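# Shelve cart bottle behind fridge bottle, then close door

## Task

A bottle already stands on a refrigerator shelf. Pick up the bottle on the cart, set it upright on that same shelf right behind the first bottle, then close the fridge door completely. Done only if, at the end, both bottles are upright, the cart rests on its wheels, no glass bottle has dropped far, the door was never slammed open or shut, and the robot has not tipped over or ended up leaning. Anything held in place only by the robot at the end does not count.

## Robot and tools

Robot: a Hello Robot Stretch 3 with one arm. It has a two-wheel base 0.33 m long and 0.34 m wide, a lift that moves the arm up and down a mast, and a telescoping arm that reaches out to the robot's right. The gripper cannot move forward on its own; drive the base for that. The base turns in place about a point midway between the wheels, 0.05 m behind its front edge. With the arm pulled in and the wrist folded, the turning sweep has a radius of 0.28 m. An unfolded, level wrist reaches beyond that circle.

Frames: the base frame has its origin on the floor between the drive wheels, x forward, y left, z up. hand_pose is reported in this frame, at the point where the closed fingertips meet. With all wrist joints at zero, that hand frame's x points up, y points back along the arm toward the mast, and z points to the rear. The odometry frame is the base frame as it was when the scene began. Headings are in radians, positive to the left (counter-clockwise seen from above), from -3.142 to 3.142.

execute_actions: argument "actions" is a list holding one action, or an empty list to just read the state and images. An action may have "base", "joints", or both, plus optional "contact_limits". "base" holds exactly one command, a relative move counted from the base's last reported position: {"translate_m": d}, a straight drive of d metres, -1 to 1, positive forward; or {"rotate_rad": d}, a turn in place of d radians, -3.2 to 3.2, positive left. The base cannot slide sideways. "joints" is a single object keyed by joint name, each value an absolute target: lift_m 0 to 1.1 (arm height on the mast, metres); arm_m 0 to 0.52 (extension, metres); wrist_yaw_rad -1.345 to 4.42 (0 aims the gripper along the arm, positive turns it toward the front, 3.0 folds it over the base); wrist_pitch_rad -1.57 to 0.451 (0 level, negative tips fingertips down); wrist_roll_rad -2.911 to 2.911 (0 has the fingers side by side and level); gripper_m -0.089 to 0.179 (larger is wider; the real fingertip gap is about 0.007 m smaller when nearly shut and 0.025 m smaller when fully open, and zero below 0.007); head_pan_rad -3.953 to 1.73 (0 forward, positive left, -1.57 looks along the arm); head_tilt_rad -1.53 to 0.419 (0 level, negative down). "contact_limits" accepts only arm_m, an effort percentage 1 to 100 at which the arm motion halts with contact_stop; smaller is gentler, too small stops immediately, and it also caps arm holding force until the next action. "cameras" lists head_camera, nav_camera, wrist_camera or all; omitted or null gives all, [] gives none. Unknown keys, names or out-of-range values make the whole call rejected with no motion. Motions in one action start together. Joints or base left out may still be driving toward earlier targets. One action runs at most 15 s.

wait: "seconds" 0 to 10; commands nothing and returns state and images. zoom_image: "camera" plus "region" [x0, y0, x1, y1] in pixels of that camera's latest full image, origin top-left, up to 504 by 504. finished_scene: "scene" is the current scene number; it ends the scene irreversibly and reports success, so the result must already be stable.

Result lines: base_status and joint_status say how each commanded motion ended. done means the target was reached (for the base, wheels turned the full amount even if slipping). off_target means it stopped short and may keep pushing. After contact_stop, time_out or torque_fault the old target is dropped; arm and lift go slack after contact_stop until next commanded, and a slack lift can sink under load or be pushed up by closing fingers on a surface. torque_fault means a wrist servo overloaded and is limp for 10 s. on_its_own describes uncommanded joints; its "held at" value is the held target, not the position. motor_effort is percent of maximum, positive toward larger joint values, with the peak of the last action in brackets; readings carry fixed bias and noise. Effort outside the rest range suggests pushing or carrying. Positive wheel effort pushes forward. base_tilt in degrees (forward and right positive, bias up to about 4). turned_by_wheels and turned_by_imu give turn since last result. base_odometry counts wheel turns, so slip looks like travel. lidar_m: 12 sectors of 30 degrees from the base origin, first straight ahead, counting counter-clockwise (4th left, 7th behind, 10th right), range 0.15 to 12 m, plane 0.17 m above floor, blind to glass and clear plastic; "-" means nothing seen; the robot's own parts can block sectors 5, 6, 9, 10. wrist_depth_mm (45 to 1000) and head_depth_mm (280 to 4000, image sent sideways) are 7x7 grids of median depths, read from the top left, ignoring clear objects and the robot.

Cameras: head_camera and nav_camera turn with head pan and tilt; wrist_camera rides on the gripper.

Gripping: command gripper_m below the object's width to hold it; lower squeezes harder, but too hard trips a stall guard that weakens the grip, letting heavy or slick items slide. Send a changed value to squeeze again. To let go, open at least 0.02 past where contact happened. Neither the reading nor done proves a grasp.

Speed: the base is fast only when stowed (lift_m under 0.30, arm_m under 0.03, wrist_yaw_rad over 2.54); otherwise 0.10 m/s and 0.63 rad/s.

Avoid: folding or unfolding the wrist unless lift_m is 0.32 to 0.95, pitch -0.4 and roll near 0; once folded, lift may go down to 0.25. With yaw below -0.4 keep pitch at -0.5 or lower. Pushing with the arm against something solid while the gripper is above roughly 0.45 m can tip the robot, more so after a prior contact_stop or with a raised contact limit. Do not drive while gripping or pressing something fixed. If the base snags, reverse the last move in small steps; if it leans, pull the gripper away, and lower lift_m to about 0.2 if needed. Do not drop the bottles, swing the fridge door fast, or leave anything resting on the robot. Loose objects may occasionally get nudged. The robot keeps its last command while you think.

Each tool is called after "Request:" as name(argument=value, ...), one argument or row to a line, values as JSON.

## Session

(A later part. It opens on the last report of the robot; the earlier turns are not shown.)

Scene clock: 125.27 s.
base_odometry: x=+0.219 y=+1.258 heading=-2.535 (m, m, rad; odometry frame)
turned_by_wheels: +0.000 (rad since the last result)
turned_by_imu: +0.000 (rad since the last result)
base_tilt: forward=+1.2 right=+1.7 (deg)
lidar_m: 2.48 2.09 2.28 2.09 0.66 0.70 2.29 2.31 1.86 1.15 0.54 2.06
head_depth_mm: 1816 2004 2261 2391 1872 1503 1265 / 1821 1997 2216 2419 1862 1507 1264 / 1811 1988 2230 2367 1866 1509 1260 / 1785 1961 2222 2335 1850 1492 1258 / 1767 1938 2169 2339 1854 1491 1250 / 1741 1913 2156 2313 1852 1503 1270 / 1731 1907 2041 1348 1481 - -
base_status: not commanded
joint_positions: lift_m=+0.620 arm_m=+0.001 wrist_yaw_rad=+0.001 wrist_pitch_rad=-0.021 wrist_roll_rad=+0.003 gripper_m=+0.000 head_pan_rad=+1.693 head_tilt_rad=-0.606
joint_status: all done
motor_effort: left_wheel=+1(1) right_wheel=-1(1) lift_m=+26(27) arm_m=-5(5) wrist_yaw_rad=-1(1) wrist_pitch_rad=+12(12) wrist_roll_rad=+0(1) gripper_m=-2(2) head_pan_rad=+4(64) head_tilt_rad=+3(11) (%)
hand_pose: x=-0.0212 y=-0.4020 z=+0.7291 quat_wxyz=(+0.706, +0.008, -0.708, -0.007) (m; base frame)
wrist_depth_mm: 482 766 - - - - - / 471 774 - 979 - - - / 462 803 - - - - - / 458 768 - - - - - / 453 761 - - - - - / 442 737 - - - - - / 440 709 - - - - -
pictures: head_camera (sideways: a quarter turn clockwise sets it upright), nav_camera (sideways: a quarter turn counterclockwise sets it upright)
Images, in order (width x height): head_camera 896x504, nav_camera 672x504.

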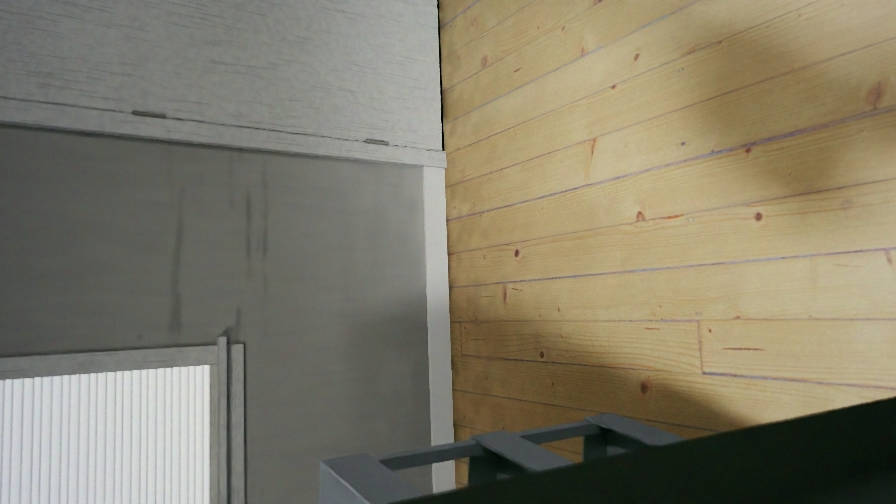

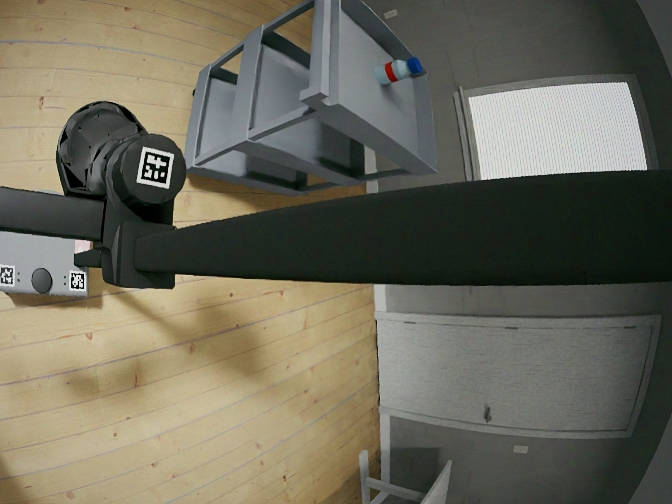

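Request:
execute_actions(
  actions=[
    {"base":{"rotate_rad":-1.6},"joints":{"head_pan_rad":-1.9,"head_tilt_rad":-0.6,"lift_m":1.05,"wrist_pitch_rad":-0.3,"gripper_m":0.16}},
  ],
  cameras=["nav_camera"],
)

Request:
execute_actions(
  actions=[
    {"base":{"translate_m":-0.95}},
  ],
)

Scene clock: 150.90 s.
base_odometry: x=+0.219 y=+1.258 heading=+2.148 (m, m, rad; odometry frame)
turned_by_wheels: -1.600 (rad since the last result)
turned_by_imu: -1.590 (rad since the last result)
base_tilt: forward=+1.4 right=+1.7 (deg)
lidar_m: 1.15 0.54 2.03 2.48 2.49 2.31 2.09 0.66 0.69 2.29 2.30 1.88
head_depth_mm: 2301 2408 - - - - 1185 / 2557 2694 - - - - 1182 / 2459 - - - - - 1207 / 2323 - - - - - 1229 / 2172 - - - - - 1177 / 2079 2276 - - - - - / 1971 2115 - - - - 1196
base_status: done
joint_positions: lift_m=+1.050 arm_m=+0.001 wrist_yaw_rad=+0.001 wrist_pitch_rad=-0.313 wrist_roll_rad=+0.003 gripper_m=+0.160 head_pan_rad=-1.893 head_tilt_rad=-0.606
joint_status: all done
motor_effort: left_wheel=+2(7) right_wheel=-3(8) lift_m=+25(29) arm_m=-5(5) wrist_yaw_rad=-1(1) wrist_pitch_rad=+8(12) wrist_roll_rad=+0(0) gripper_m=-1(82) head_pan_rad=-5(65) head_tilt_rad=+3(2) (%)
hand_pose: x=-0.0212 y=-0.3827 z=+1.0866 quat_wxyz=(+0.698, +0.111, -0.699, -0.110) (m; base frame)
wrist_depth_mm: - - - - - - - / - - - - - - - / - - - - - - - / - - - - - - 757 / - - - - - 748 667 / - - - - - - 477 / - - - - - 834 774
pictures: nav_camera (sideways: a quarter turn counterclockwise sets it upright)
Images, in order (width x height): nav_camera 672x504.

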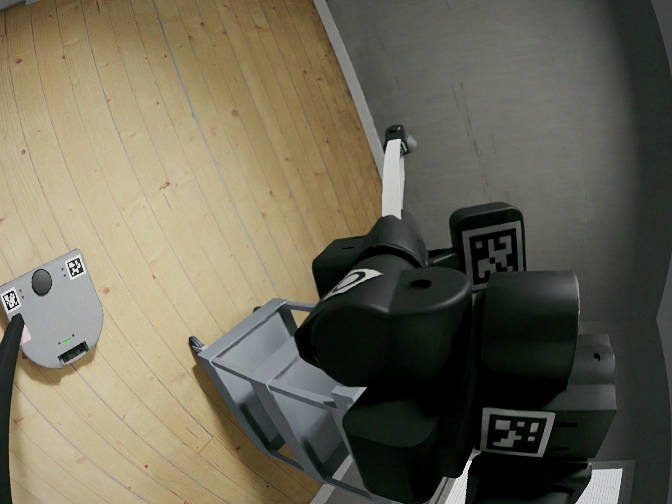

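Scene clock: 161.33 s.
base_odometry: x=+0.738 y=+0.462 heading=+2.148 (m, m, rad; odometry frame)
turned_by_wheels: +0.000 (rad since the last result)
turned_by_imu: +0.003 (rad since the last result)
base_tilt: forward=+1.3 right=+1.7 (deg)
lidar_m: 1.42 1.42 2.57 1.87 2.09 1.27 1.15 1.16 0.48 0.46 0.47 0.62
head_depth_mm: 1261 1324 - - - - 1257 / 1414 1468 - - - - 1229 / 1605 - - - - - 1207 / 1856 - - - - - 1230 / 2163 - - - - - 931 / 2251 2445 - - - - - / 2113 2324 - - - - 748
base_status: done
joint_positions: lift_m=+1.050 arm_m=+0.001 wrist_yaw_rad=+0.001 wrist_pitch_rad=-0.313 wrist_roll_rad=+0.003 gripper_m=+0.160 head_pan_rad=-1.893 head_tilt_rad=-0.606
joint_status: not commanded
motor_effort: left_wheel=+3(3) right_wheel=-3(10) lift_m=+26(26) arm_m=-4(5) wrist_yaw_rad=-1(1) wrist_pitch_rad=+8(8) wrist_roll_rad=+1(1) gripper_m=+0(0) head_pan_rad=-5(4) head_tilt_rad=+3(3) (%)
hand_pose: x=-0.0212 y=-0.3827 z=+1.0866 quat_wxyz=(+0.698, +0.111, -0.699, -0.110) (m; base frame)
wrist_depth_mm: - - - - - - 981 / - - - - - - 980 / - - - - - - - / - - - - - - - / 663 721 643 703 - - - / 564 - 566 562 - - - / 494 459 462 463 464 - -
pictures: head_camera (sideways: a quarter turn clockwise sets it upright), nav_camera (sideways: a quarter turn counterclockwise sets it upright), wrist_camera
Images, in order (width x height): head_camera 896x504, nav_camera 672x504, wrist_camera 644x364.

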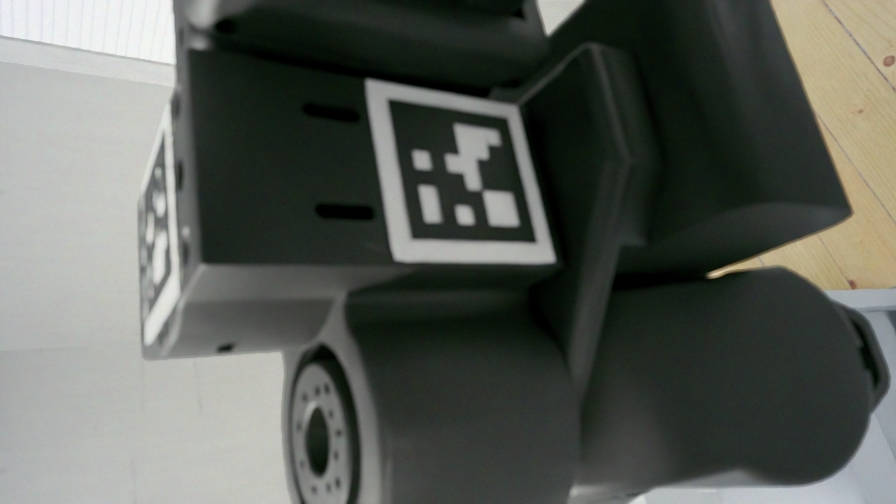

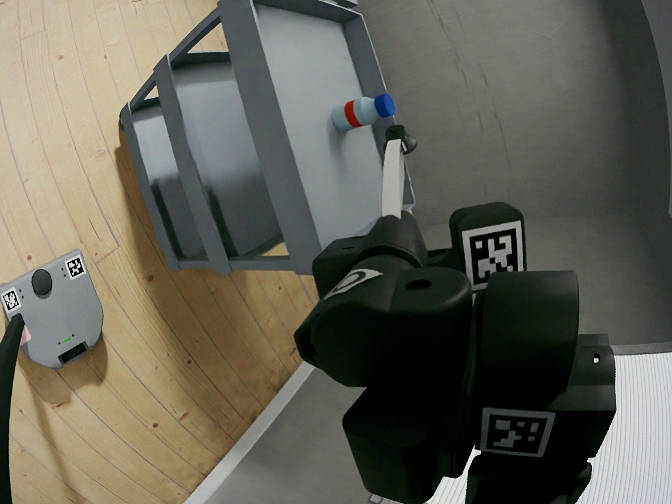

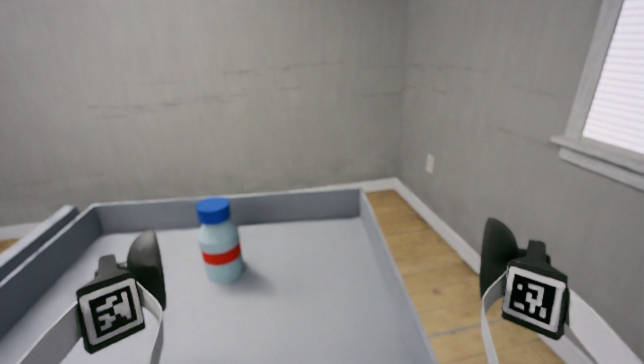

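Request:
execute_actions(
  actions=[
    {"base":{"translate_m":0.18},"joints":{"lift_m":0.92,"arm_m":0.1}},
  ],
  cameras=["wrist_camera"],
)

Request:
execute_actions(
  actions=[
    {"joints":{"lift_m":0.87,"arm_m":0.22}},
  ],
  cameras=["wrist_camera"],
)

Scene clock: 172.37 s.
base_odometry: x=+0.639 y=+0.613 heading=+2.148 (m, m, rad; odometry frame)
turned_by_wheels: +0.000 (rad since the last result)
turned_by_imu: +0.001 (rad since the last result)
base_tilt: forward=+1.3 right=+1.7 (deg)
lidar_m: 1.28 1.24 2.60 1.88 2.10 1.47 1.34 1.34 0.47 0.45 0.46 2.72
head_depth_mm: 1472 1554 1666 1798 1806 - - / 1628 1749 1893 2034 2017 - - / 1859 1998 2174 2272 - - 1057 / 2123 2370 2583 978 - - 1059 / 2347 2555 2801 996 - - 856 / 2207 2380 2673 956 - - 797 / 2097 2285 2482 760 - 581 798
base_status: done
joint_positions: lift_m=+0.920 arm_m=+0.100 wrist_yaw_rad=+0.001 wrist_pitch_rad=-0.314 wrist_roll_rad=+0.003 gripper_m=+0.160 head_pan_rad=-1.893 head_tilt_rad=-0.606
joint_status: all done
motor_effort: left_wheel=+1(6) right_wheel=-3(5) lift_m=+20(21) arm_m=+5(5) wrist_yaw_rad=+0(1) wrist_pitch_rad=+8(8) wrist_roll_rad=+1(0) gripper_m=+0(0) head_pan_rad=-4(5) head_tilt_rad=+4(3) (%)
hand_pose: x=-0.0212 y=-0.4810 z=+0.9569 quat_wxyz=(+0.698, +0.111, -0.699, -0.111) (m; base frame)
wrist_depth_mm: - - - - - - - / - - - - - - - / - - - - - - - / - 571 591 414 608 548 - / 401 490 483 432 467 458 387 / 361 - 381 377 371 355 323 / - 310 316 315 308 306 298
pictures: wrist_camera
Images, in order (width x height): wrist_camera 644x364.

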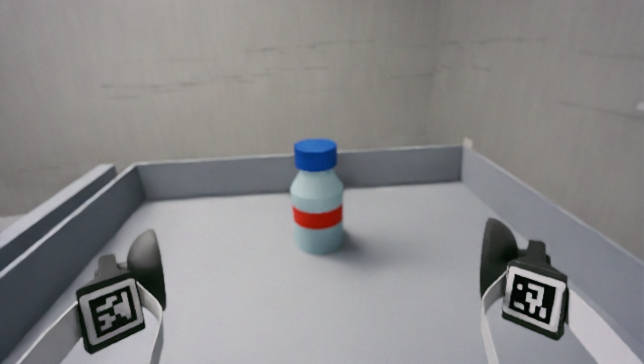

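Scene clock: 174.50 s.
base_odometry: x=+0.639 y=+0.613 heading=+2.148 (m, m, rad; odometry frame)
turned_by_wheels: +0.000 (rad since the last result)
turned_by_imu: +0.000 (rad since the last result)
base_tilt: forward=+1.3 right=+1.8 (deg)
lidar_m: 1.27 1.25 2.60 1.88 2.11 1.47 1.34 1.34 0.47 0.45 0.46 2.72
head_depth_mm: 1460 1552 1663 1779 1819 1517 - / 1644 1743 1911 2042 1802 1640 - / 1862 1998 2202 2275 720 - 1039 / 2149 2355 2582 939 - 913 1058 / 2387 2550 2785 1012 - 923 851 / 2203 2410 2640 969 - 876 817 / 2121 2273 2483 910 686 579 791
base_status: not commanded
joint_positions: lift_m=+0.870 arm_m=+0.220 wrist_yaw_rad=+0.001 wrist_pitch_rad=-0.314 wrist_roll_rad=+0.003 gripper_m=+0.160 head_pan_rad=-1.893 head_tilt_rad=-0.606
joint_status: all done
motor_effort: left_wheel=+1(2) right_wheel=-4(3) lift_m=+20(21) arm_m=+5(6) wrist_yaw_rad=-1(1) wrist_pitch_rad=+8(8) wrist_roll_rad=+1(0) gripper_m=+0(0) head_pan_rad=-4(5) head_tilt_rad=+3(3) (%)
hand_pose: x=-0.0212 y=-0.6009 z=+0.9068 quat_wxyz=(+0.698, +0.111, -0.699, -0.111) (m; base frame)
wrist_depth_mm: - - - - - - - / - - - - - - - / - - - - - - - / 420 455 461 274 474 440 - / 369 402 392 283 378 393 326 / 319 - 310 296 301 289 292 / - 251 258 255 253 248 246
pictures: wrist_camera
Images, in order (width x height): wrist_camera 644x364.

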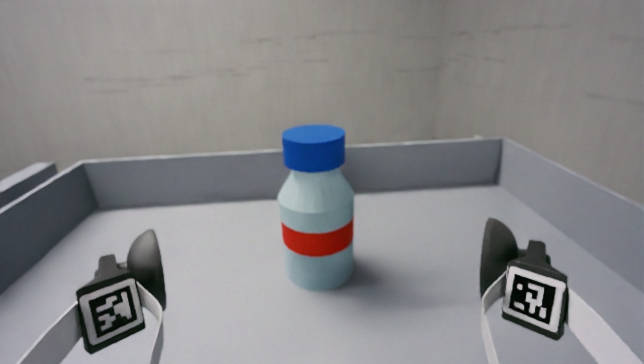

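Request:
execute_actions(
  actions=[
    {"joints":{"lift_m":0.84,"arm_m":0.39},"contact_limits":{"arm_m":15}},
  ],
  cameras=["wrist_camera"],
)

Request:
execute_actions(
  actions=[
    {"joints":{"gripper_m":0.03}},
  ],
  cameras=["wrist_camera"],
)

Request:
execute_actions(
  actions=[
    {"joints":{"lift_m":0.95}},
  ],
  cameras=["wrist_camera"],
)

Scene clock: 183.70 s.
base_odometry: x=+0.639 y=+0.613 heading=+2.148 (m, m, rad; odometry frame)
turned_by_wheels: +0.000 (rad since the last result)
turned_by_imu: +0.001 (rad since the last result)
base_tilt: forward=+1.2 right=+1.6 (deg)
lidar_m: 1.28 1.25 2.59 1.87 2.11 1.46 1.33 1.34 0.47 0.45 0.46 2.73
head_depth_mm: 1461 1549 1664 1792 1828 1513 1333 / 1641 1750 1895 2029 1826 1548 - / 1854 2039 2189 2235 697 - - / 2156 2349 2598 906 - 926 1060 / 2351 2564 2824 1021 690 924 853 / 2206 2400 2589 - 711 876 812 / 2088 2283 2450 - 713 580 795
base_status: not commanded
joint_positions: lift_m=+0.840 arm_m=+0.390 wrist_yaw_rad=+0.001 wrist_pitch_rad=-0.314 wrist_roll_rad=+0.003 gripper_m=+0.160 head_pan_rad=-1.893 head_tilt_rad=-0.606
joint_status: all done
motor_effort: left_wheel=+2(1) right_wheel=-3(3) lift_m=+19(19) arm_m=+5(4) wrist_yaw_rad=-1(0) wrist_pitch_rad=+8(8) wrist_roll_rad=+0(1) gripper_m=+0(0) head_pan_rad=-4(5) head_tilt_rad=+3(2) (%)
contact_limits: arm_m 15 (drawing in: default 32, maximum 52; extending or still: default 44, maximum 71)
hand_pose: x=-0.0212 y=-0.7709 z=+0.8768 quat_wxyz=(+0.698, +0.111, -0.699, -0.111) (m; base frame)
wrist_depth_mm: - - - - - - - / - - - - - - - / - - - - - - - / - - 290 111 303 311 309 / 290 297 292 85 310 318 303 / 275 - 248 89 251 249 254 / - 216 126 102 203 213 210
pictures: wrist_camera
Images, in order (width x height): wrist_camera 644x364.

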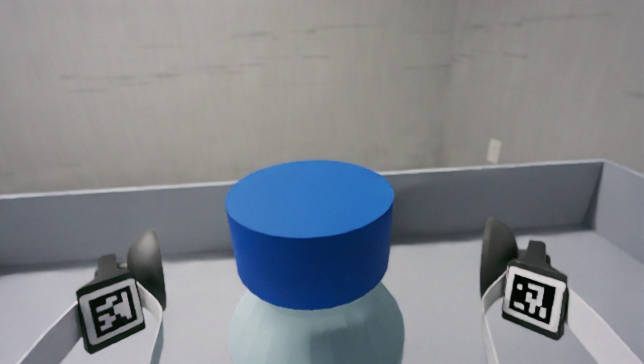

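Scene clock: 185.50 s.
base_odometry: x=+0.639 y=+0.613 heading=+2.148 (m, m, rad; odometry frame)
turned_by_wheels: +0.000 (rad since the last result)
turned_by_imu: +0.000 (rad since the last result)
base_tilt: forward=+1.2 right=+1.7 (deg)
lidar_m: 1.28 1.24 2.60 1.88 2.10 1.47 1.33 1.34 0.47 0.45 0.46 2.73
head_depth_mm: 1467 1544 1668 1774 1823 1505 1320 / 1642 1750 1908 2052 1804 1543 - / 1868 2020 2213 2247 699 - - / 2141 2348 2578 914 - 927 1057 / 2330 2563 2772 1024 692 917 861 / 2190 2386 2617 - 714 876 814 / 2091 2276 2477 - 711 580 796
base_status: not commanded
joint_positions: lift_m=+0.840 arm_m=+0.390 wrist_yaw_rad=+0.005 wrist_pitch_rad=-0.296 wrist_roll_rad=+0.003 gripper_m=+0.031 head_pan_rad=-1.893 head_tilt_rad=-0.606
joint_status: all done
motor_effort: left_wheel=+3(4) right_wheel=-5(9) lift_m=+19(19) arm_m=+5(5) wrist_yaw_rad=-3(5) wrist_pitch_rad=-2(8) wrist_roll_rad=+0(0) gripper_m=-17(91) head_pan_rad=-5(5) head_tilt_rad=+3(3) (%)
hand_pose: x=-0.0204 y=-0.7727 z=+0.8812 quat_wxyz=(+0.699, +0.106, -0.700, -0.103) (m; base frame)
wrist_depth_mm: - - - - - - - / - - - - - - - / - - - - - - - / - - - 122 305 311 308 / 289 297 200 90 310 319 303 / 284 283 99 92 103 267 263 / 233 231 214 105 209 220 219
pictures: wrist_camera
Images, in order (width x height): wrist_camera 644x364.

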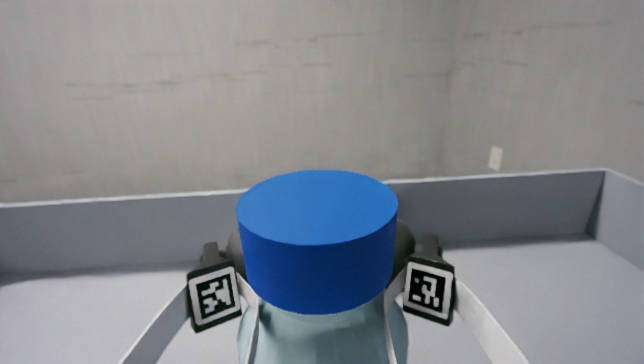

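Scene clock: 187.33 s.
base_odometry: x=+0.639 y=+0.613 heading=+2.148 (m, m, rad; odometry frame)
turned_by_wheels: +0.000 (rad since the last result)
turned_by_imu: +0.000 (rad since the last result)
base_tilt: forward=+1.3 right=+1.7 (deg)
lidar_m: 1.27 1.24 2.61 1.87 2.11 1.47 1.33 1.34 0.47 0.45 0.46 2.72
head_depth_mm: 1473 1554 1653 1786 1816 - - / 1651 1759 1905 1995 - - 1209 / 1864 2005 2179 2284 - 902 1094 / 2150 2337 2513 - 668 956 1061 / 2343 2539 - 897 717 900 853 / 2174 2373 - 930 712 876 813 / 2084 2246 - 820 710 578 793
base_status: not commanded
joint_positions: lift_m=+0.950 arm_m=+0.390 wrist_yaw_rad=+0.002 wrist_pitch_rad=-0.346 wrist_roll_rad=+0.002 gripper_m=+0.031 head_pan_rad=-1.893 head_tilt_rad=-0.606
joint_status: all done
motor_effort: left_wheel=+2(3) right_wheel=-3(5) lift_m=+29(30) arm_m=+3(5) wrist_yaw_rad=-2(4) wrist_pitch_rad=+26(28) wrist_roll_rad=+1(1) gripper_m=-16(17) head_pan_rad=-5(5) head_tilt_rad=+3(3) (%)
hand_pose: x=-0.0210 y=-0.7676 z=+0.9787 quat_wxyz=(+0.696, +0.123, -0.697, -0.121) (m; base frame)
wrist_depth_mm: - - - - - - - / - - - - - - - / - - - - - - - / - - - 127 - - - / - - - 98 - - - / 338 340 93 86 94 371 335 / 341 337 315 95 307 324 309
pictures: wrist_camera
Images, in order (width x height): wrist_camera 644x364.

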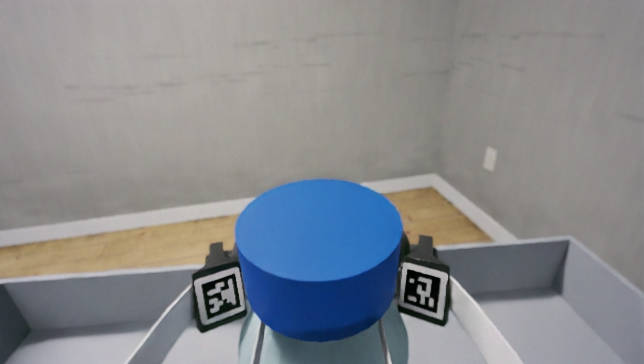

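Request:
execute_actions(
  actions=[
    {"joints":{"lift_m":0.835}},
  ],
  cameras=[],
)

Request:
execute_actions(
  actions=[
    {"joints":{"gripper_m":0.15,"wrist_pitch_rad":-0.3}},
  ],
  cameras=["wrist_camera"],
)

Request:
execute_actions(
  actions=[
    {"joints":{"lift_m":0.81,"arm_m":0.365}},
  ],
  cameras=["wrist_camera","nav_camera"],
)

Scene clock: 194.60 s.
base_odometry: x=+0.639 y=+0.613 heading=+2.148 (m, m, rad; odometry frame)
turned_by_wheels: +0.000 (rad since the last result)
turned_by_imu: +0.001 (rad since the last result)
base_tilt: forward=+1.2 right=+1.7 (deg)
lidar_m: 1.28 1.25 2.61 1.88 2.11 1.47 1.33 1.34 0.47 0.45 0.46 2.73
head_depth_mm: 1463 1552 1655 1808 1806 1514 1316 / 1633 1762 1903 2047 1797 1562 - / 1882 2024 2212 2264 697 - - / 2141 2355 2589 911 - 914 1058 / 2351 2558 2772 1025 692 920 853 / 2225 2384 2611 - 715 876 811 / 2114 2267 2464 - 708 579 794
base_status: not commanded
joint_positions: lift_m=+0.839 arm_m=+0.390 wrist_yaw_rad=+0.001 wrist_pitch_rad=-0.268 wrist_roll_rad=+0.002 gripper_m=+0.031 head_pan_rad=-1.893 head_tilt_rad=-0.606
joint_status: lift_m contact_stop (moved -0.110 of -0.115)
on_its_own: lift_m is slack since a contact_stop, until your next command for it (your +0.835 is given up)
motor_effort: left_wheel=+1(2) right_wheel=-1(3) lift_m=+22(24) arm_m=+4(4) wrist_yaw_rad=+0(2) wrist_pitch_rad=-17(27) wrist_roll_rad=+0(1) gripper_m=-13(16) head_pan_rad=-4(4) head_tilt_rad=+3(3) (%)
hand_pose: x=-0.0213 y=-0.7755 z=+0.8870 quat_wxyz=(+0.700, +0.095, -0.701, -0.095) (m; base frame)
wrist_depth_mm: - - - - - - - / - - - - - - - / - - - - - - - / - - - - - - - / 286 292 288 99 308 321 315 / 298 297 99 91 101 279 277 / 242 241 222 105 217 229 228
pictures: none
No camera images: the call's "cameras" was empty. Leave "cameras" out to get every camera's image.

not run: a stop came earlier in this reply.

not run: a stop came earlier in this reply.

Request:
execute_actions(
  actions=[
    {"joints":{"gripper_m":0.15,"wrist_pitch_rad":-0.3,"lift_m":0.84}},
  ],
  cameras=["wrist_camera"],
)

Request:
execute_actions(
  actions=[
    {"joints":{"lift_m":0.815,"arm_m":0.365}},
  ],
  cameras=["wrist_camera","nav_camera"],
)

Scene clock: 200.63 s.
base_odometry: x=+0.639 y=+0.613 heading=+2.148 (m, m, rad; odometry frame)
turned_by_wheels: +0.000 (rad since the last result)
turned_by_imu: +0.001 (rad since the last result)
base_tilt: forward=+1.2 right=+1.9 (deg)
lidar_m: 1.28 1.24 2.59 1.88 2.11 1.47 1.33 1.34 0.47 0.45 0.46 2.72
head_depth_mm: 1476 1545 1656 1799 1817 1520 1329 / 1632 1760 1898 2044 1818 1552 - / 1868 1995 2197 2253 696 - - / 2147 2342 2551 906 - 929 1061 / 2316 2541 2803 1017 690 919 855 / 2195 2391 2628 - 713 881 814 / 2091 2263 2499 - 711 578 795
base_status: not commanded
joint_positions: lift_m=+0.840 arm_m=+0.390 wrist_yaw_rad=+0.001 wrist_pitch_rad=-0.313 wrist_roll_rad=+0.002 gripper_m=+0.150 head_pan_rad=-1.893 head_tilt_rad=-0.606
joint_status: all done
motor_effort: left_wheel=+2(1) right_wheel=-2(2) lift_m=+20(21) arm_m=+4(3) wrist_yaw_rad=+0(1) wrist_pitch_rad=+7(15) wrist_roll_rad=+0(0) gripper_m=+0(82) head_pan_rad=-4(4) head_tilt_rad=+3(3) (%)
hand_pose: x=-0.0213 y=-0.7711 z=+0.8771 quat_wxyz=(+0.698, +0.110, -0.699, -0.110) (m; base frame)
wrist_depth_mm: - - - - - - - / - - - - - - - / - - - - - - - / - - 291 111 301 313 309 / 291 295 295 87 311 320 300 / 275 - 258 94 251 - 255 / 230 218 208 105 203 211 211
pictures: wrist_camera
Images, in order (width x height): wrist_camera 644x364.

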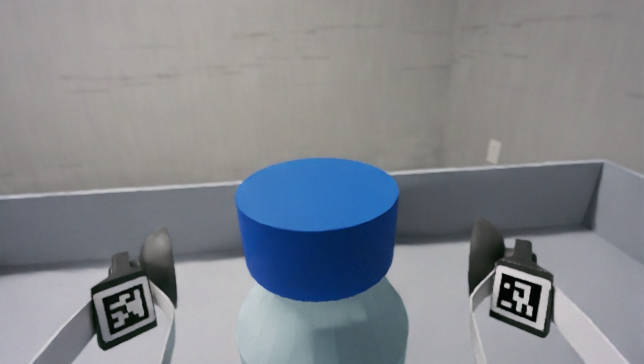

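Scene clock: 201.77 s.
base_odometry: x=+0.639 y=+0.613 heading=+2.148 (m, m, rad; odometry frame)
turned_by_wheels: +0.000 (rad since the last result)
turned_by_imu: +0.000 (rad since the last result)
base_tilt: forward=+1.2 right=+1.8 (deg)
lidar_m: 1.28 1.24 2.60 1.88 2.10 1.47 1.33 1.34 0.47 0.45 0.46 2.72
head_depth_mm: 1480 1541 1666 1786 1819 1513 1271 / 1635 1752 1899 2054 1802 1517 1326 / 1869 2005 2195 2289 700 804 - / 2138 2344 2607 902 770 901 1065 / 2330 2550 2805 1008 690 926 855 / 2197 2403 2641 - 690 879 816 / 2075 2276 2488 919 690 578 793
base_status: not commanded
joint_positions: lift_m=+0.815 arm_m=+0.365 wrist_yaw_rad=+0.001 wrist_pitch_rad=-0.313 wrist_roll_rad=+0.002 gripper_m=+0.150 head_pan_rad=-1.893 head_tilt_rad=-0.606
joint_status: all done
motor_effort: left_wheel=+1(1) right_wheel=-2(2) lift_m=+19(20) arm_m=-5(3) wrist_yaw_rad=+0(0) wrist_pitch_rad=+8(8) wrist_roll_rad=+1(0) gripper_m=+0(0) head_pan_rad=-4(4) head_tilt_rad=+3(3) (%)
hand_pose: x=-0.0213 y=-0.7466 z=+0.8520 quat_wxyz=(+0.698, +0.111, -0.699, -0.111) (m; base frame)
wrist_depth_mm: - - - - - - - / - - - - - - - / - - - 100 - - - / 296 303 306 107 324 330 313 / 303 301 280 116 269 292 276 / 238 - 225 116 217 - 222 / 203 188 186 127 182 184 184
pictures: nav_camera (sideways: a quarter turn counterclockwise sets it upright), wrist_camera
Images, in order (width x height): nav_camera 672x504, wrist_camera 644x364.

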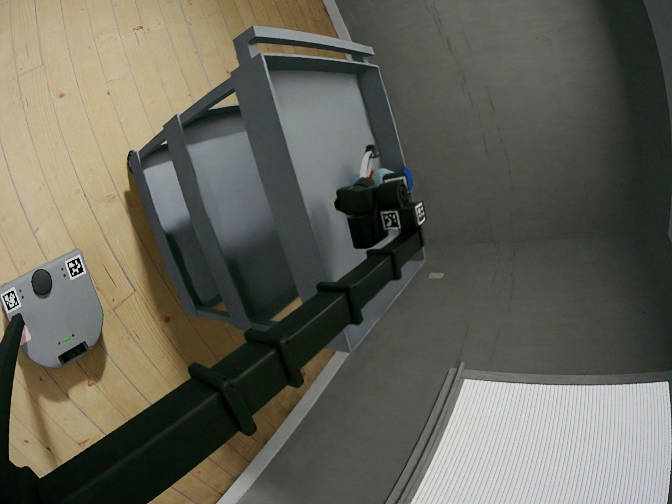

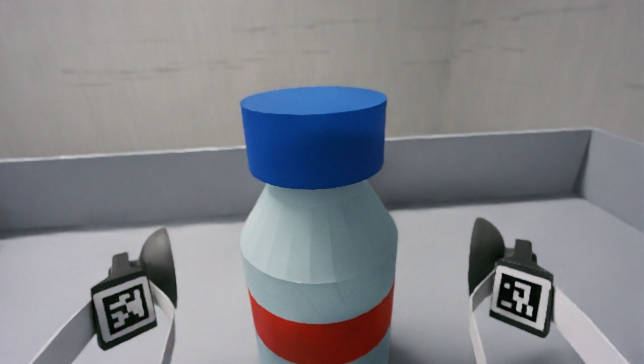

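Request:
execute_actions(
  actions=[
    {"joints":{"gripper_m":0.032}},
  ],
  cameras=[],
)

Request:
execute_actions(
  actions=[
    {"joints":{"lift_m":0.94}},
  ],
  cameras=["wrist_camera"],
)

Request:
execute_actions(
  actions=[
    {"base":{"rotate_rad":0.12},"joints":{"arm_m":0,"head_pan_rad":0,"head_tilt_rad":-0.9}},
  ],
  cameras=[],
)

Request:
execute_actions(
  actions=[
    {"base":{"translate_m":0.95},"joints":{"lift_m":0.7}},
  ],
  cameras=["nav_camera","head_camera"],
)

Scene clock: 215.03 s.
base_odometry: x=+0.639 y=+0.613 heading=+2.148 (m, m, rad; odometry frame)
turned_by_wheels: +0.000 (rad since the last result)
turned_by_imu: +0.001 (rad since the last result)
base_tilt: forward=+1.4 right=+1.9 (deg)
lidar_m: 1.27 1.24 2.60 1.88 2.10 1.46 1.33 1.34 0.47 0.45 0.46 2.72
head_depth_mm: 1467 1562 1666 1793 1814 1520 1271 / 1633 1750 1902 2033 1809 1513 1319 / 1846 2003 2194 2257 701 803 - / 2143 2322 2581 903 769 900 1061 / 2325 2553 2796 1007 691 923 859 / 2226 2418 2679 - 689 876 812 / 2095 2265 2518 923 688 578 794
base_status: not commanded
joint_positions: lift_m=+0.815 arm_m=+0.365 wrist_yaw_rad=+0.001 wrist_pitch_rad=-0.319 wrist_roll_rad=+0.002 gripper_m=+0.033 head_pan_rad=-1.893 head_tilt_rad=-0.606
joint_status: all done
motor_effort: left_wheel=+2(2) right_wheel=-4(4) lift_m=+19(20) arm_m=-5(5) wrist_yaw_rad=-1(0) wrist_pitch_rad=+11(11) wrist_roll_rad=+1(0) gripper_m=-19(94) head_pan_rad=-5(5) head_tilt_rad=+3(3) (%)
hand_pose: x=-0.0213 y=-0.7460 z=+0.8506 quat_wxyz=(+0.698, +0.113, -0.699, -0.113) (m; base frame)
wrist_depth_mm: - - - - - - - / - - - - - - - / - - 298 95 312 320 324 / 296 301 308 102 325 329 314 / 298 293 270 111 253 275 272 / 235 233 120 111 120 222 218 / 195 193 184 121 180 184 183
pictures: none
No camera images: the call's "cameras" was empty. Leave "cameras" out to get every camera's image.

Scene clock: 217.00 s.
base_odometry: x=+0.639 y=+0.613 heading=+2.148 (m, m, rad; odometry frame)
turned_by_wheels: +0.000 (rad since the last result)
turned_by_imu: +0.000 (rad since the last result)
base_tilt: forward=+1.3 right=+1.8 (deg)
lidar_m: 1.27 1.25 2.59 1.88 2.11 1.47 1.33 1.33 0.47 0.45 0.46 2.72
head_depth_mm: 1468 1549 1660 1781 1863 - - / 1647 1769 1882 2054 - - - / 1862 1999 2165 2290 - 908 1097 / 2151 2381 2552 - 643 948 1063 / 2312 2549 2775 893 715 903 857 / 2188 2404 - 890 711 875 810 / 2090 2265 - 856 710 577 795
base_status: not commanded
joint_positions: lift_m=+0.940 arm_m=+0.365 wrist_yaw_rad=+0.001 wrist_pitch_rad=-0.350 wrist_roll_rad=+0.002 gripper_m=+0.033 head_pan_rad=-1.893 head_tilt_rad=-0.606
joint_status: all done
motor_effort: left_wheel=+1(2) right_wheel=-4(4) lift_m=+29(30) arm_m=-5(5) wrist_yaw_rad=-1(1) wrist_pitch_rad=+29(30) wrist_roll_rad=+0(0) gripper_m=-18(18) head_pan_rad=-4(4) head_tilt_rad=+3(3) (%)
hand_pose: x=-0.0213 y=-0.7427 z=+0.9678 quat_wxyz=(+0.696, +0.124, -0.697, -0.123) (m; base frame)
wrist_depth_mm: - - - - - - - / - - - - - - - / - - - 96 - - - / - - - 103 - - - / - - 347 112 366 382 - / 353 366 120 111 119 370 322 / 326 324 306 121 304 312 299
pictures: wrist_camera
Images, in order (width x height): wrist_camera 644x364.

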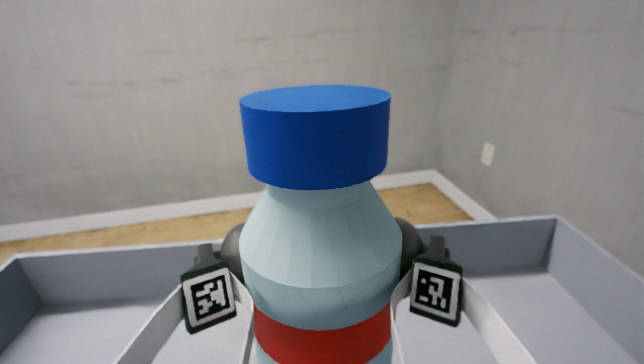

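Scene clock: 220.87 s.
base_odometry: x=+0.639 y=+0.613 heading=+2.268 (m, m, rad; odometry frame)
turned_by_wheels: +0.120 (rad since the last result)
turned_by_imu: +0.120 (rad since the last result)
base_tilt: forward=+1.2 right=+1.8 (deg)
lidar_m: 1.24 2.49 2.47 1.87 2.05 1.39 1.33 1.36 0.46 0.45 0.48 2.59
head_depth_mm: 2268 2546 2155 1765 1478 1284 1142 / 2261 2498 2100 1738 1476 1281 1136 / 1789 2099 2093 1728 1483 1273 1133 / 1998 2290 2080 1736 1463 1266 1124 / 1982 2231 2096 1722 1449 1272 1125 / 1227 1318 1654 1678 1450 1267 1125 / 2134 2403 2074 1706 1458 1269 1118
base_status: done
joint_positions: lift_m=+0.940 arm_m=+0.001 wrist_yaw_rad=+0.001 wrist_pitch_rad=-0.350 wrist_roll_rad=+0.002 gripper_m=+0.033 head_pan_rad=-0.007 head_tilt_rad=-0.889
joint_status: all done
joint sent to its limit — the command would take arm_m past its lower limit, so that joint was sent only as far as its limit.
motor_effort: left_wheel=-1(7) right_wheel=+2(13) lift_m=+29(30) arm_m=-5(8) wrist_yaw_rad=+0(1) wrist_pitch_rad=+28(29) wrist_roll_rad=+0(0) gripper_m=-19(19) head_pan_rad=+4(58) head_tilt_rad=-4(23) (%)
hand_pose: x=-0.0212 y=-0.3787 z=+0.9677 quat_wxyz=(+0.696, +0.124, -0.697, -0.123) (m; base frame)
wrist_depth_mm: - - - - - - - / - - - - - - - / - - 689 96 675 - - / - 559 604 103 605 568 - / - 423 457 112 425 460 414 / 316 363 120 111 119 374 369 / 316 308 300 120 284 286 280
pictures: none
No camera images: the call's "cameras" was empty. Leave "cameras" out to get every camera's image.

Scene clock: 231.57 s.
base_odometry: x=+0.029 y=+1.341 heading=+2.268 (m, m, rad; odometry frame)
turned_by_wheels: +0.000 (rad since the last result)
turned_by_imu: -0.001 (rad since the last result)
base_tilt: forward=+1.3 right=+1.7 (deg)
lidar_m: 0.86 0.33 1.96 2.40 2.45 2.40 2.28 0.86 1.05 2.37 2.30 0.99
head_depth_mm: 883 1612 1900 1740 1483 1287 1140 / 889 986 1202 1709 1469 1290 1138 / 1036 1315 1265 1516 1471 1275 1130 / 974 1391 1305 1553 1458 1278 1131 / 970 1369 1214 1549 1461 1273 1126 / 958 1283 1159 1301 1265 1139 1089 / 780 834 779 729 683 692 1088
base_status: done
joint_positions: lift_m=+0.700 arm_m=+0.001 wrist_yaw_rad=+0.001 wrist_pitch_rad=-0.351 wrist_roll_rad=+0.002 gripper_m=+0.033 head_pan_rad=-0.007 head_tilt_rad=-0.889
joint_status: all done
motor_effort: left_wheel=-2(2) right_wheel=+2(9) lift_m=+21(23) arm_m=-4(5) wrist_yaw_rad=-1(1) wrist_pitch_rad=+28(29) wrist_roll_rad=+1(0) gripper_m=-18(19) head_pan_rad=+5(4) head_tilt_rad=-4(4) (%)
hand_pose: x=-0.0212 y=-0.3787 z=+0.7281 quat_wxyz=(+0.696, +0.124, -0.697, -0.123) (m; base frame)
wrist_depth_mm: - - - - - - - / - - - - - - - / - - - 96 - - - / - - - 103 - - - / - - - 112 - - - / - - 120 111 120 - 892 / 965 962 910 121 928 915 892
pictures: head_camera (sideways: a quarter turn clockwise sets it upright), nav_camera (sideways: a quarter turn counterclockwise sets it upright)
Images, in order (width x height): head_camera 896x504, nav_camera 672x504.

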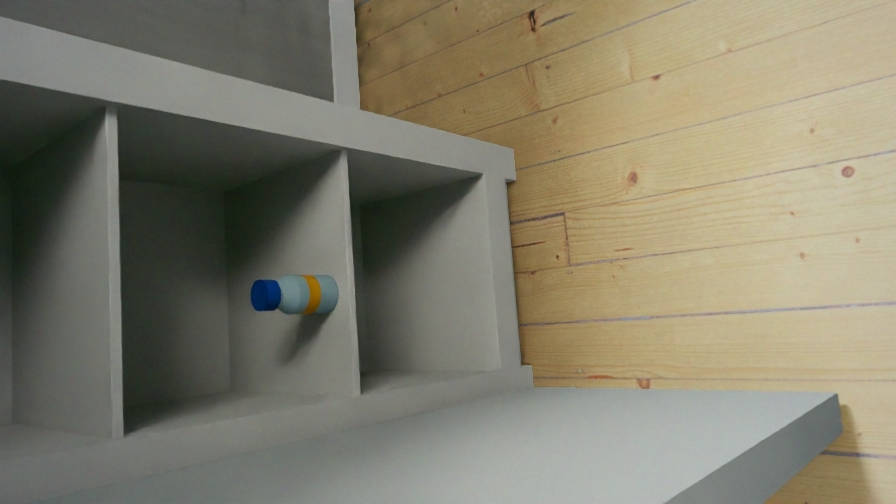

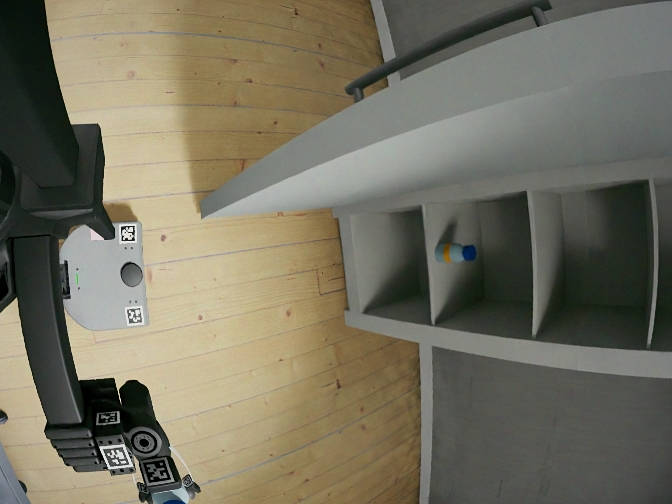

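Request:
execute_actions(
  actions=[
    {"base":{"rotate_rad":-0.2}},
  ],
  cameras=[],
)

Request:
execute_actions(
  actions=[
    {"base":{"translate_m":0.37}},
  ],
  cameras=["nav_camera"],
)

Request:
execute_actions(
  actions=[
    {"base":{"rotate_rad":1.72},"joints":{"head_pan_rad":-1.4,"head_tilt_rad":-0.8}},
  ],
)

Scene clock: 246.17 s.
base_odometry: x=+0.029 y=+1.341 heading=+2.068 (m, m, rad; odometry frame)
turned_by_wheels: -0.200 (rad since the last result)
turned_by_imu: -0.198 (rad since the last result)
base_tilt: forward=+1.3 right=+1.7 (deg)
lidar_m: 0.99 0.33 0.34 2.40 2.40 2.62 2.28 0.86 0.87 2.37 2.37 1.74
head_depth_mm: 1551 1823 2069 1738 1491 1294 1136 / 1484 1749 1990 1735 1483 1286 1131 / 1382 1651 1940 1731 1470 1282 1140 / 889 1030 1213 1513 1474 1279 1121 / 1018 1361 1303 1558 1449 1269 1131 / 959 1366 1168 1539 1454 1274 1124 / 948 1314 1209 1436 1357 1017 936
base_status: done
joint_positions: lift_m=+0.700 arm_m=+0.001 wrist_yaw_rad=+0.001 wrist_pitch_rad=-0.351 wrist_roll_rad=+0.002 gripper_m=+0.033 head_pan_rad=-0.007 head_tilt_rad=-0.889
joint_status: not commanded
motor_effort: left_wheel=+2(6) right_wheel=-4(9) lift_m=+23(22) arm_m=-5(5) wrist_yaw_rad=-1(1) wrist_pitch_rad=+29(29) wrist_roll_rad=+1(1) gripper_m=-19(19) head_pan_rad=+5(4) head_tilt_rad=-5(4) (%)
hand_pose: x=-0.0213 y=-0.3787 z=+0.7281 quat_wxyz=(+0.696, +0.124, -0.697, -0.124) (m; base frame)
wrist_depth_mm: - - - - - - 594 / - - - - - - - / - - - 95 - - 913 / - - - 103 - - 708 / - - - 112 - - - / - - 120 111 120 - 887 / 970 957 905 121 897 905 744
pictures: none
No camera images: the call's "cameras" was empty. Leave "cameras" out to get every camera's image.

Scene clock: 251.07 s.
base_odometry: x=-0.147 y=+1.666 heading=+2.068 (m, m, rad; odometry frame)
turned_by_wheels: +0.000 (rad since the last result)
turned_by_imu: +0.000 (rad since the last result)
base_tilt: forward=+1.2 right=+1.8 (deg)
lidar_m: 0.62 0.53 0.30 0.26 0.26 2.87 2.64 1.15 1.33 2.27 2.27 1.32
head_depth_mm: 1160 1366 1671 1750 1486 1295 1140 / 1105 1307 1571 1745 1469 1284 1133 / 522 607 750 1622 1445 1285 1132 / 591 653 779 955 1223 1277 1123 / 830 710 1127 1008 1317 1242 1124 / 849 706 1141 1000 1288 1225 1124 / 827 700 1110 947 1248 1196 1125
base_status: done
joint_positions: lift_m=+0.700 arm_m=+0.001 wrist_yaw_rad=+0.001 wrist_pitch_rad=-0.351 wrist_roll_rad=+0.002 gripper_m=+0.033 head_pan_rad=-0.007 head_tilt_rad=-0.889
joint_status: not commanded
motor_effort: left_wheel=+2(8) right_wheel=-4(6) lift_m=+22(22) arm_m=-5(4) wrist_yaw_rad=-1(0) wrist_pitch_rad=+29(29) wrist_roll_rad=+1(0) gripper_m=-18(19) head_pan_rad=+5(4) head_tilt_rad=-4(4) (%)
hand_pose: x=-0.0213 y=-0.3787 z=+0.7281 quat_wxyz=(+0.696, +0.124, -0.697, -0.124) (m; base frame)
wrist_depth_mm: - - - - - - - / - - - - - - - / - - - 96 - - - / - - - 103 - - - / - - - 112 - - - / - - 120 111 120 - - / 960 954 891 121 897 931 899
pictures: nav_camera (sideways: a quarter turn counterclockwise sets it upright)
Images, in order (width x height): nav_camera 672x504.

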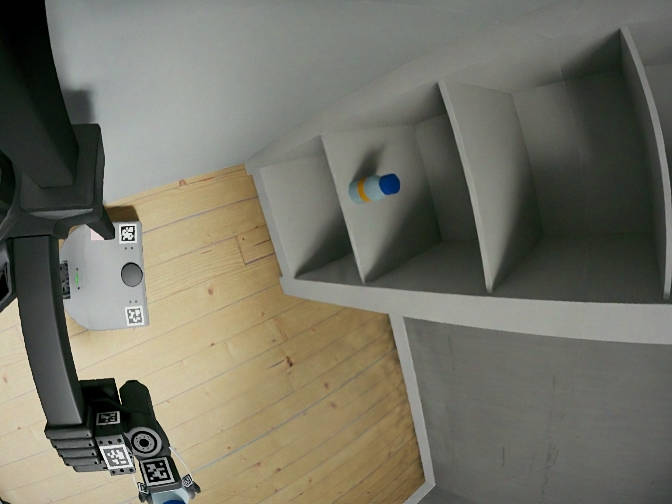

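Scene clock: 254.73 s.
base_odometry: x=-0.147 y=+1.666 heading=-2.495 (m, m, rad; odometry frame)
turned_by_wheels: +1.720 (rad since the last result)
turned_by_imu: +1.711 (rad since the last result)
base_tilt: forward=+1.4 right=+1.9 (deg)
lidar_m: 0.26 0.26 2.85 2.64 1.33 2.46 2.27 1.87 0.62 0.62 0.43 0.28
head_depth_mm: 703 693 655 752 1463 1344 1211 / 852 864 733 992 967 1253 1227 / 856 873 730 1103 937 579 - / 856 871 726 1106 1298 1244 1161 / 851 862 720 1097 1302 1238 1155 / 842 820 714 1010 968 1188 1139 / 637 645 653 733 817 828 839
base_status: done
joint_positions: lift_m=+0.700 arm_m=+0.001 wrist_yaw_rad=+0.001 wrist_pitch_rad=-0.351 wrist_roll_rad=+0.002 gripper_m=+0.033 head_pan_rad=-1.393 head_tilt_rad=-0.804
joint_status: all done
motor_effort: left_wheel=-2(7) right_wheel=+3(9) lift_m=+22(23) arm_m=-5(5) wrist_yaw_rad=+0(0) wrist_pitch_rad=+29(29) wrist_roll_rad=+1(0) gripper_m=-19(19) head_pan_rad=-5(55) head_tilt_rad=+3(14) (%)
hand_pose: x=-0.0213 y=-0.3787 z=+0.7281 quat_wxyz=(+0.696, +0.124, -0.697, -0.124) (m; base frame)
wrist_depth_mm: 419 636 658 681 380 329 928 / 414 658 712 703 364 918 977 / 402 625 738 95 368 - - / 396 607 430 103 412 - - / 382 508 420 112 414 - - / 382 446 120 111 119 - - / 414 505 776 120 528 918 920
pictures: head_camera (sideways: a quarter turn clockwise sets it upright), nav_camera (sideways: a quarter turn counterclockwise sets it upright), wrist_camera
Images, in order (width x height): head_camera 896x504, nav_camera 672x504, wrist_camera 644x364.

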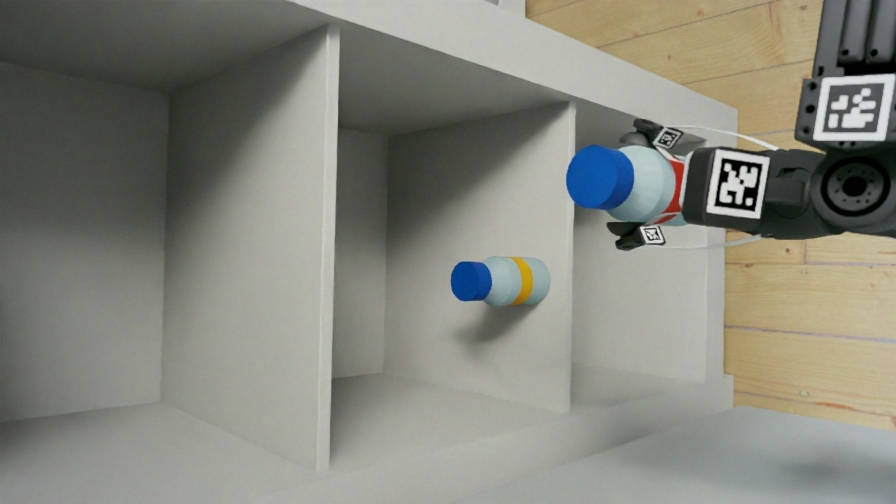

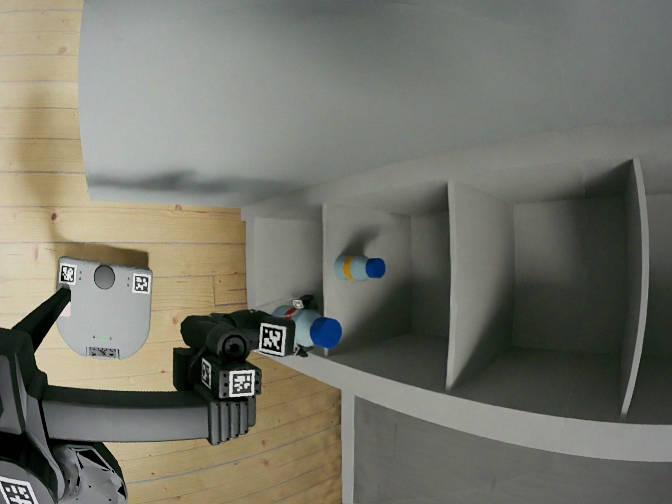

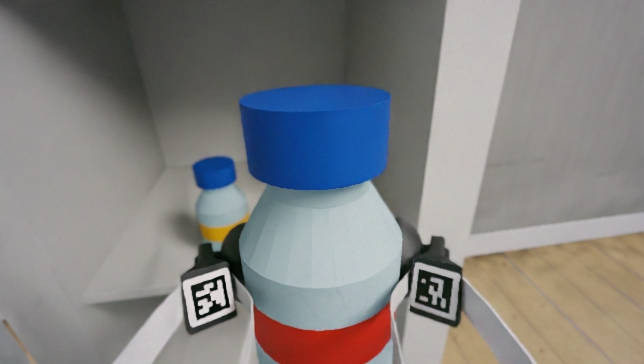

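Request:
execute_actions(
  actions=[
    {"joints":{"arm_m":0.18,"wrist_yaw_rad":-0.08},"contact_limits":{"arm_m":15}},
  ],
  cameras=["head_camera","wrist_camera"],
)

Request:
execute_actions(
  actions=[
    {"joints":{"arm_m":0.3},"contact_limits":{"arm_m":15}},
  ],
  cameras=["head_camera","wrist_camera"],
)

Scene clock: 270.27 s.
base_odometry: x=-0.147 y=+1.666 heading=-2.495 (m, m, rad; odometry frame)
turned_by_wheels: +0.000 (rad since the last result)
turned_by_imu: +0.001 (rad since the last result)
base_tilt: forward=+1.4 right=+1.7 (deg)
lidar_m: 0.26 0.26 2.84 2.63 1.33 2.46 2.26 1.87 0.62 0.62 0.43 0.28
head_depth_mm: 703 688 654 749 1497 - - / 848 865 730 907 - 1280 1164 / 853 875 730 1146 - 1228 1153 / 849 869 724 1100 1312 1236 1154 / 851 867 724 1097 1301 1235 1157 / 838 819 714 1007 973 1189 1130 / 641 644 651 731 816 827 844
base_status: not commanded
joint_positions: lift_m=+0.700 arm_m=+0.180 wrist_yaw_rad=-0.079 wrist_pitch_rad=-0.351 wrist_roll_rad=+0.002 gripper_m=+0.033 head_pan_rad=-1.393 head_tilt_rad=-0.804
joint_status: all done
motor_effort: left_wheel=-2(3) right_wheel=+4(4) lift_m=+22(22) arm_m=+4(6) wrist_yaw_rad=-1(4) wrist_pitch_rad=+29(29) wrist_roll_rad=+0(1) gripper_m=-18(18) head_pan_rad=-5(5) head_tilt_rad=+2(1) (%)
contact_limits: arm_m 15 (drawing in: default 32, maximum 52; extending or still: default 44, maximum 71)
hand_pose: x=-0.0398 y=-0.5563 z=+0.7281 quat_wxyz=(+0.690, +0.096, -0.701, -0.151) (m; base frame)
wrist_depth_mm: 457 480 511 523 262 172 172 / 478 511 540 431 256 182 187 / 501 547 554 96 246 196 210 / 484 586 621 103 279 211 - / 471 530 493 112 244 232 - / 412 250 120 111 120 256 - / 357 257 331 121 292 298 903
pictures: head_camera (sideways: a quarter turn clockwise sets it upright), wrist_camera
Images, in order (width x height): head_camera 896x504, wrist_camera 644x364.

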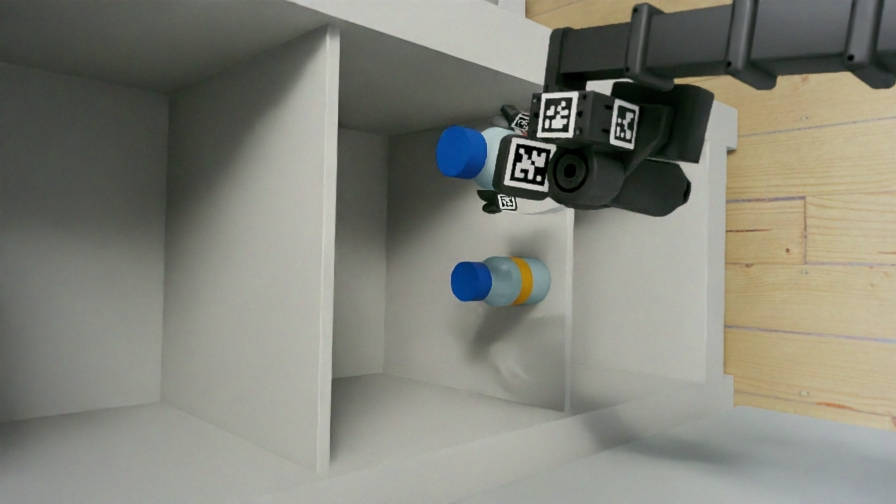

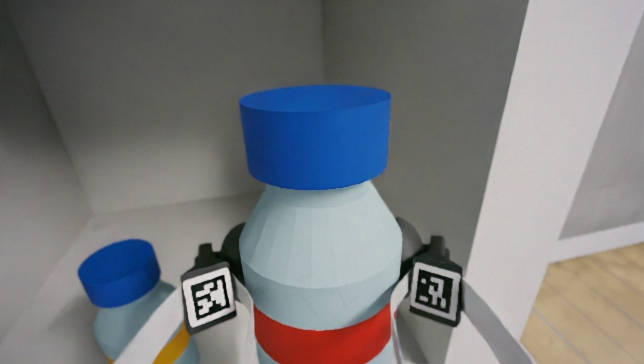

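Scene clock: 272.40 s.
base_odometry: x=-0.147 y=+1.666 heading=-2.495 (m, m, rad; odometry frame)
turned_by_wheels: +0.000 (rad since the last result)
turned_by_imu: +0.000 (rad since the last result)
base_tilt: forward=+1.2 right=+1.9 (deg)
lidar_m: 0.26 0.26 2.84 2.64 1.33 2.46 2.27 1.88 0.62 0.62 0.43 0.28
head_depth_mm: 701 690 653 731 1548 - - / 851 864 732 906 1059 1202 1162 / 853 874 727 1102 1331 1244 1161 / 850 873 722 1102 1303 1242 1150 / 854 862 720 1095 1297 1242 1163 / 840 816 717 1014 975 1190 1132 / 639 645 653 733 820 827 840
base_status: not commanded
joint_positions: lift_m=+0.700 arm_m=+0.300 wrist_yaw_rad=-0.079 wrist_pitch_rad=-0.351 wrist_roll_rad=+0.002 gripper_m=+0.033 head_pan_rad=-1.393 head_tilt_rad=-0.804
joint_status: all done
motor_effort: left_wheel=-2(2) right_wheel=+3(4) lift_m=+22(22) arm_m=+5(4) wrist_yaw_rad=-1(1) wrist_pitch_rad=+29(29) wrist_roll_rad=+1(1) gripper_m=-19(19) head_pan_rad=-4(4) head_tilt_rad=+2(2) (%)
contact_limits: arm_m 15 (drawing in: default 32, maximum 52; extending or still: default 44, maximum 71)
hand_pose: x=-0.0398 y=-0.6763 z=+0.7281 quat_wxyz=(+0.690, +0.096, -0.701, -0.151) (m; base frame)
wrist_depth_mm: 368 384 406 417 232 153 114 / 386 409 433 380 229 158 116 / 408 435 446 96 218 162 119 / 437 464 492 103 248 167 121 / 465 488 484 112 216 172 124 / 422 427 120 111 120 172 126 / 355 353 334 120 256 172 130
pictures: head_camera (sideways: a quarter turn clockwise sets it upright), wrist_camera
Images, in order (width x height): head_camera 896x504, wrist_camera 644x364.

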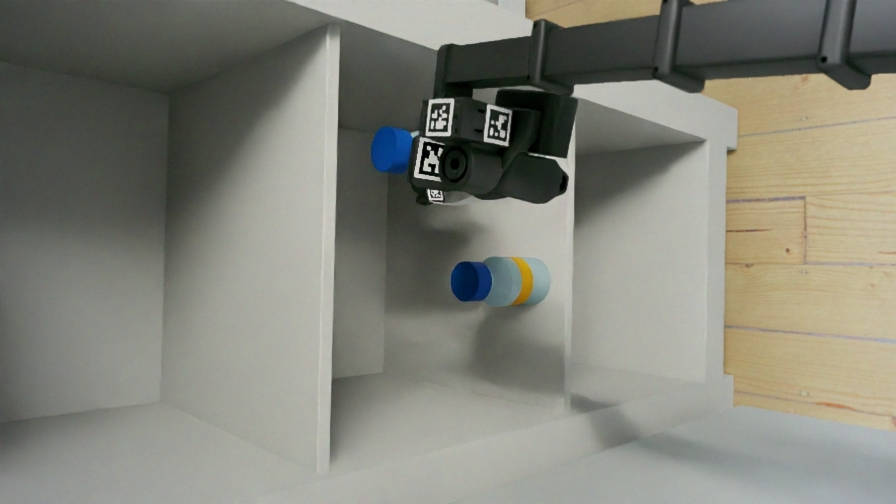

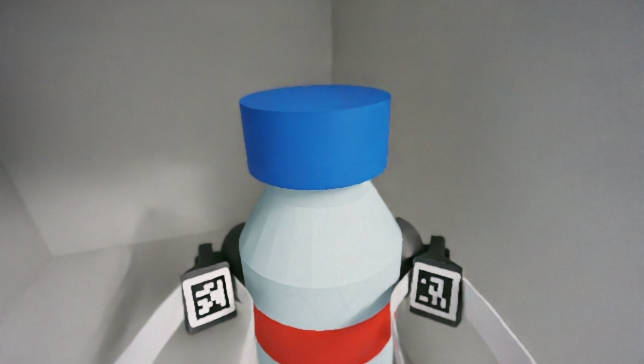

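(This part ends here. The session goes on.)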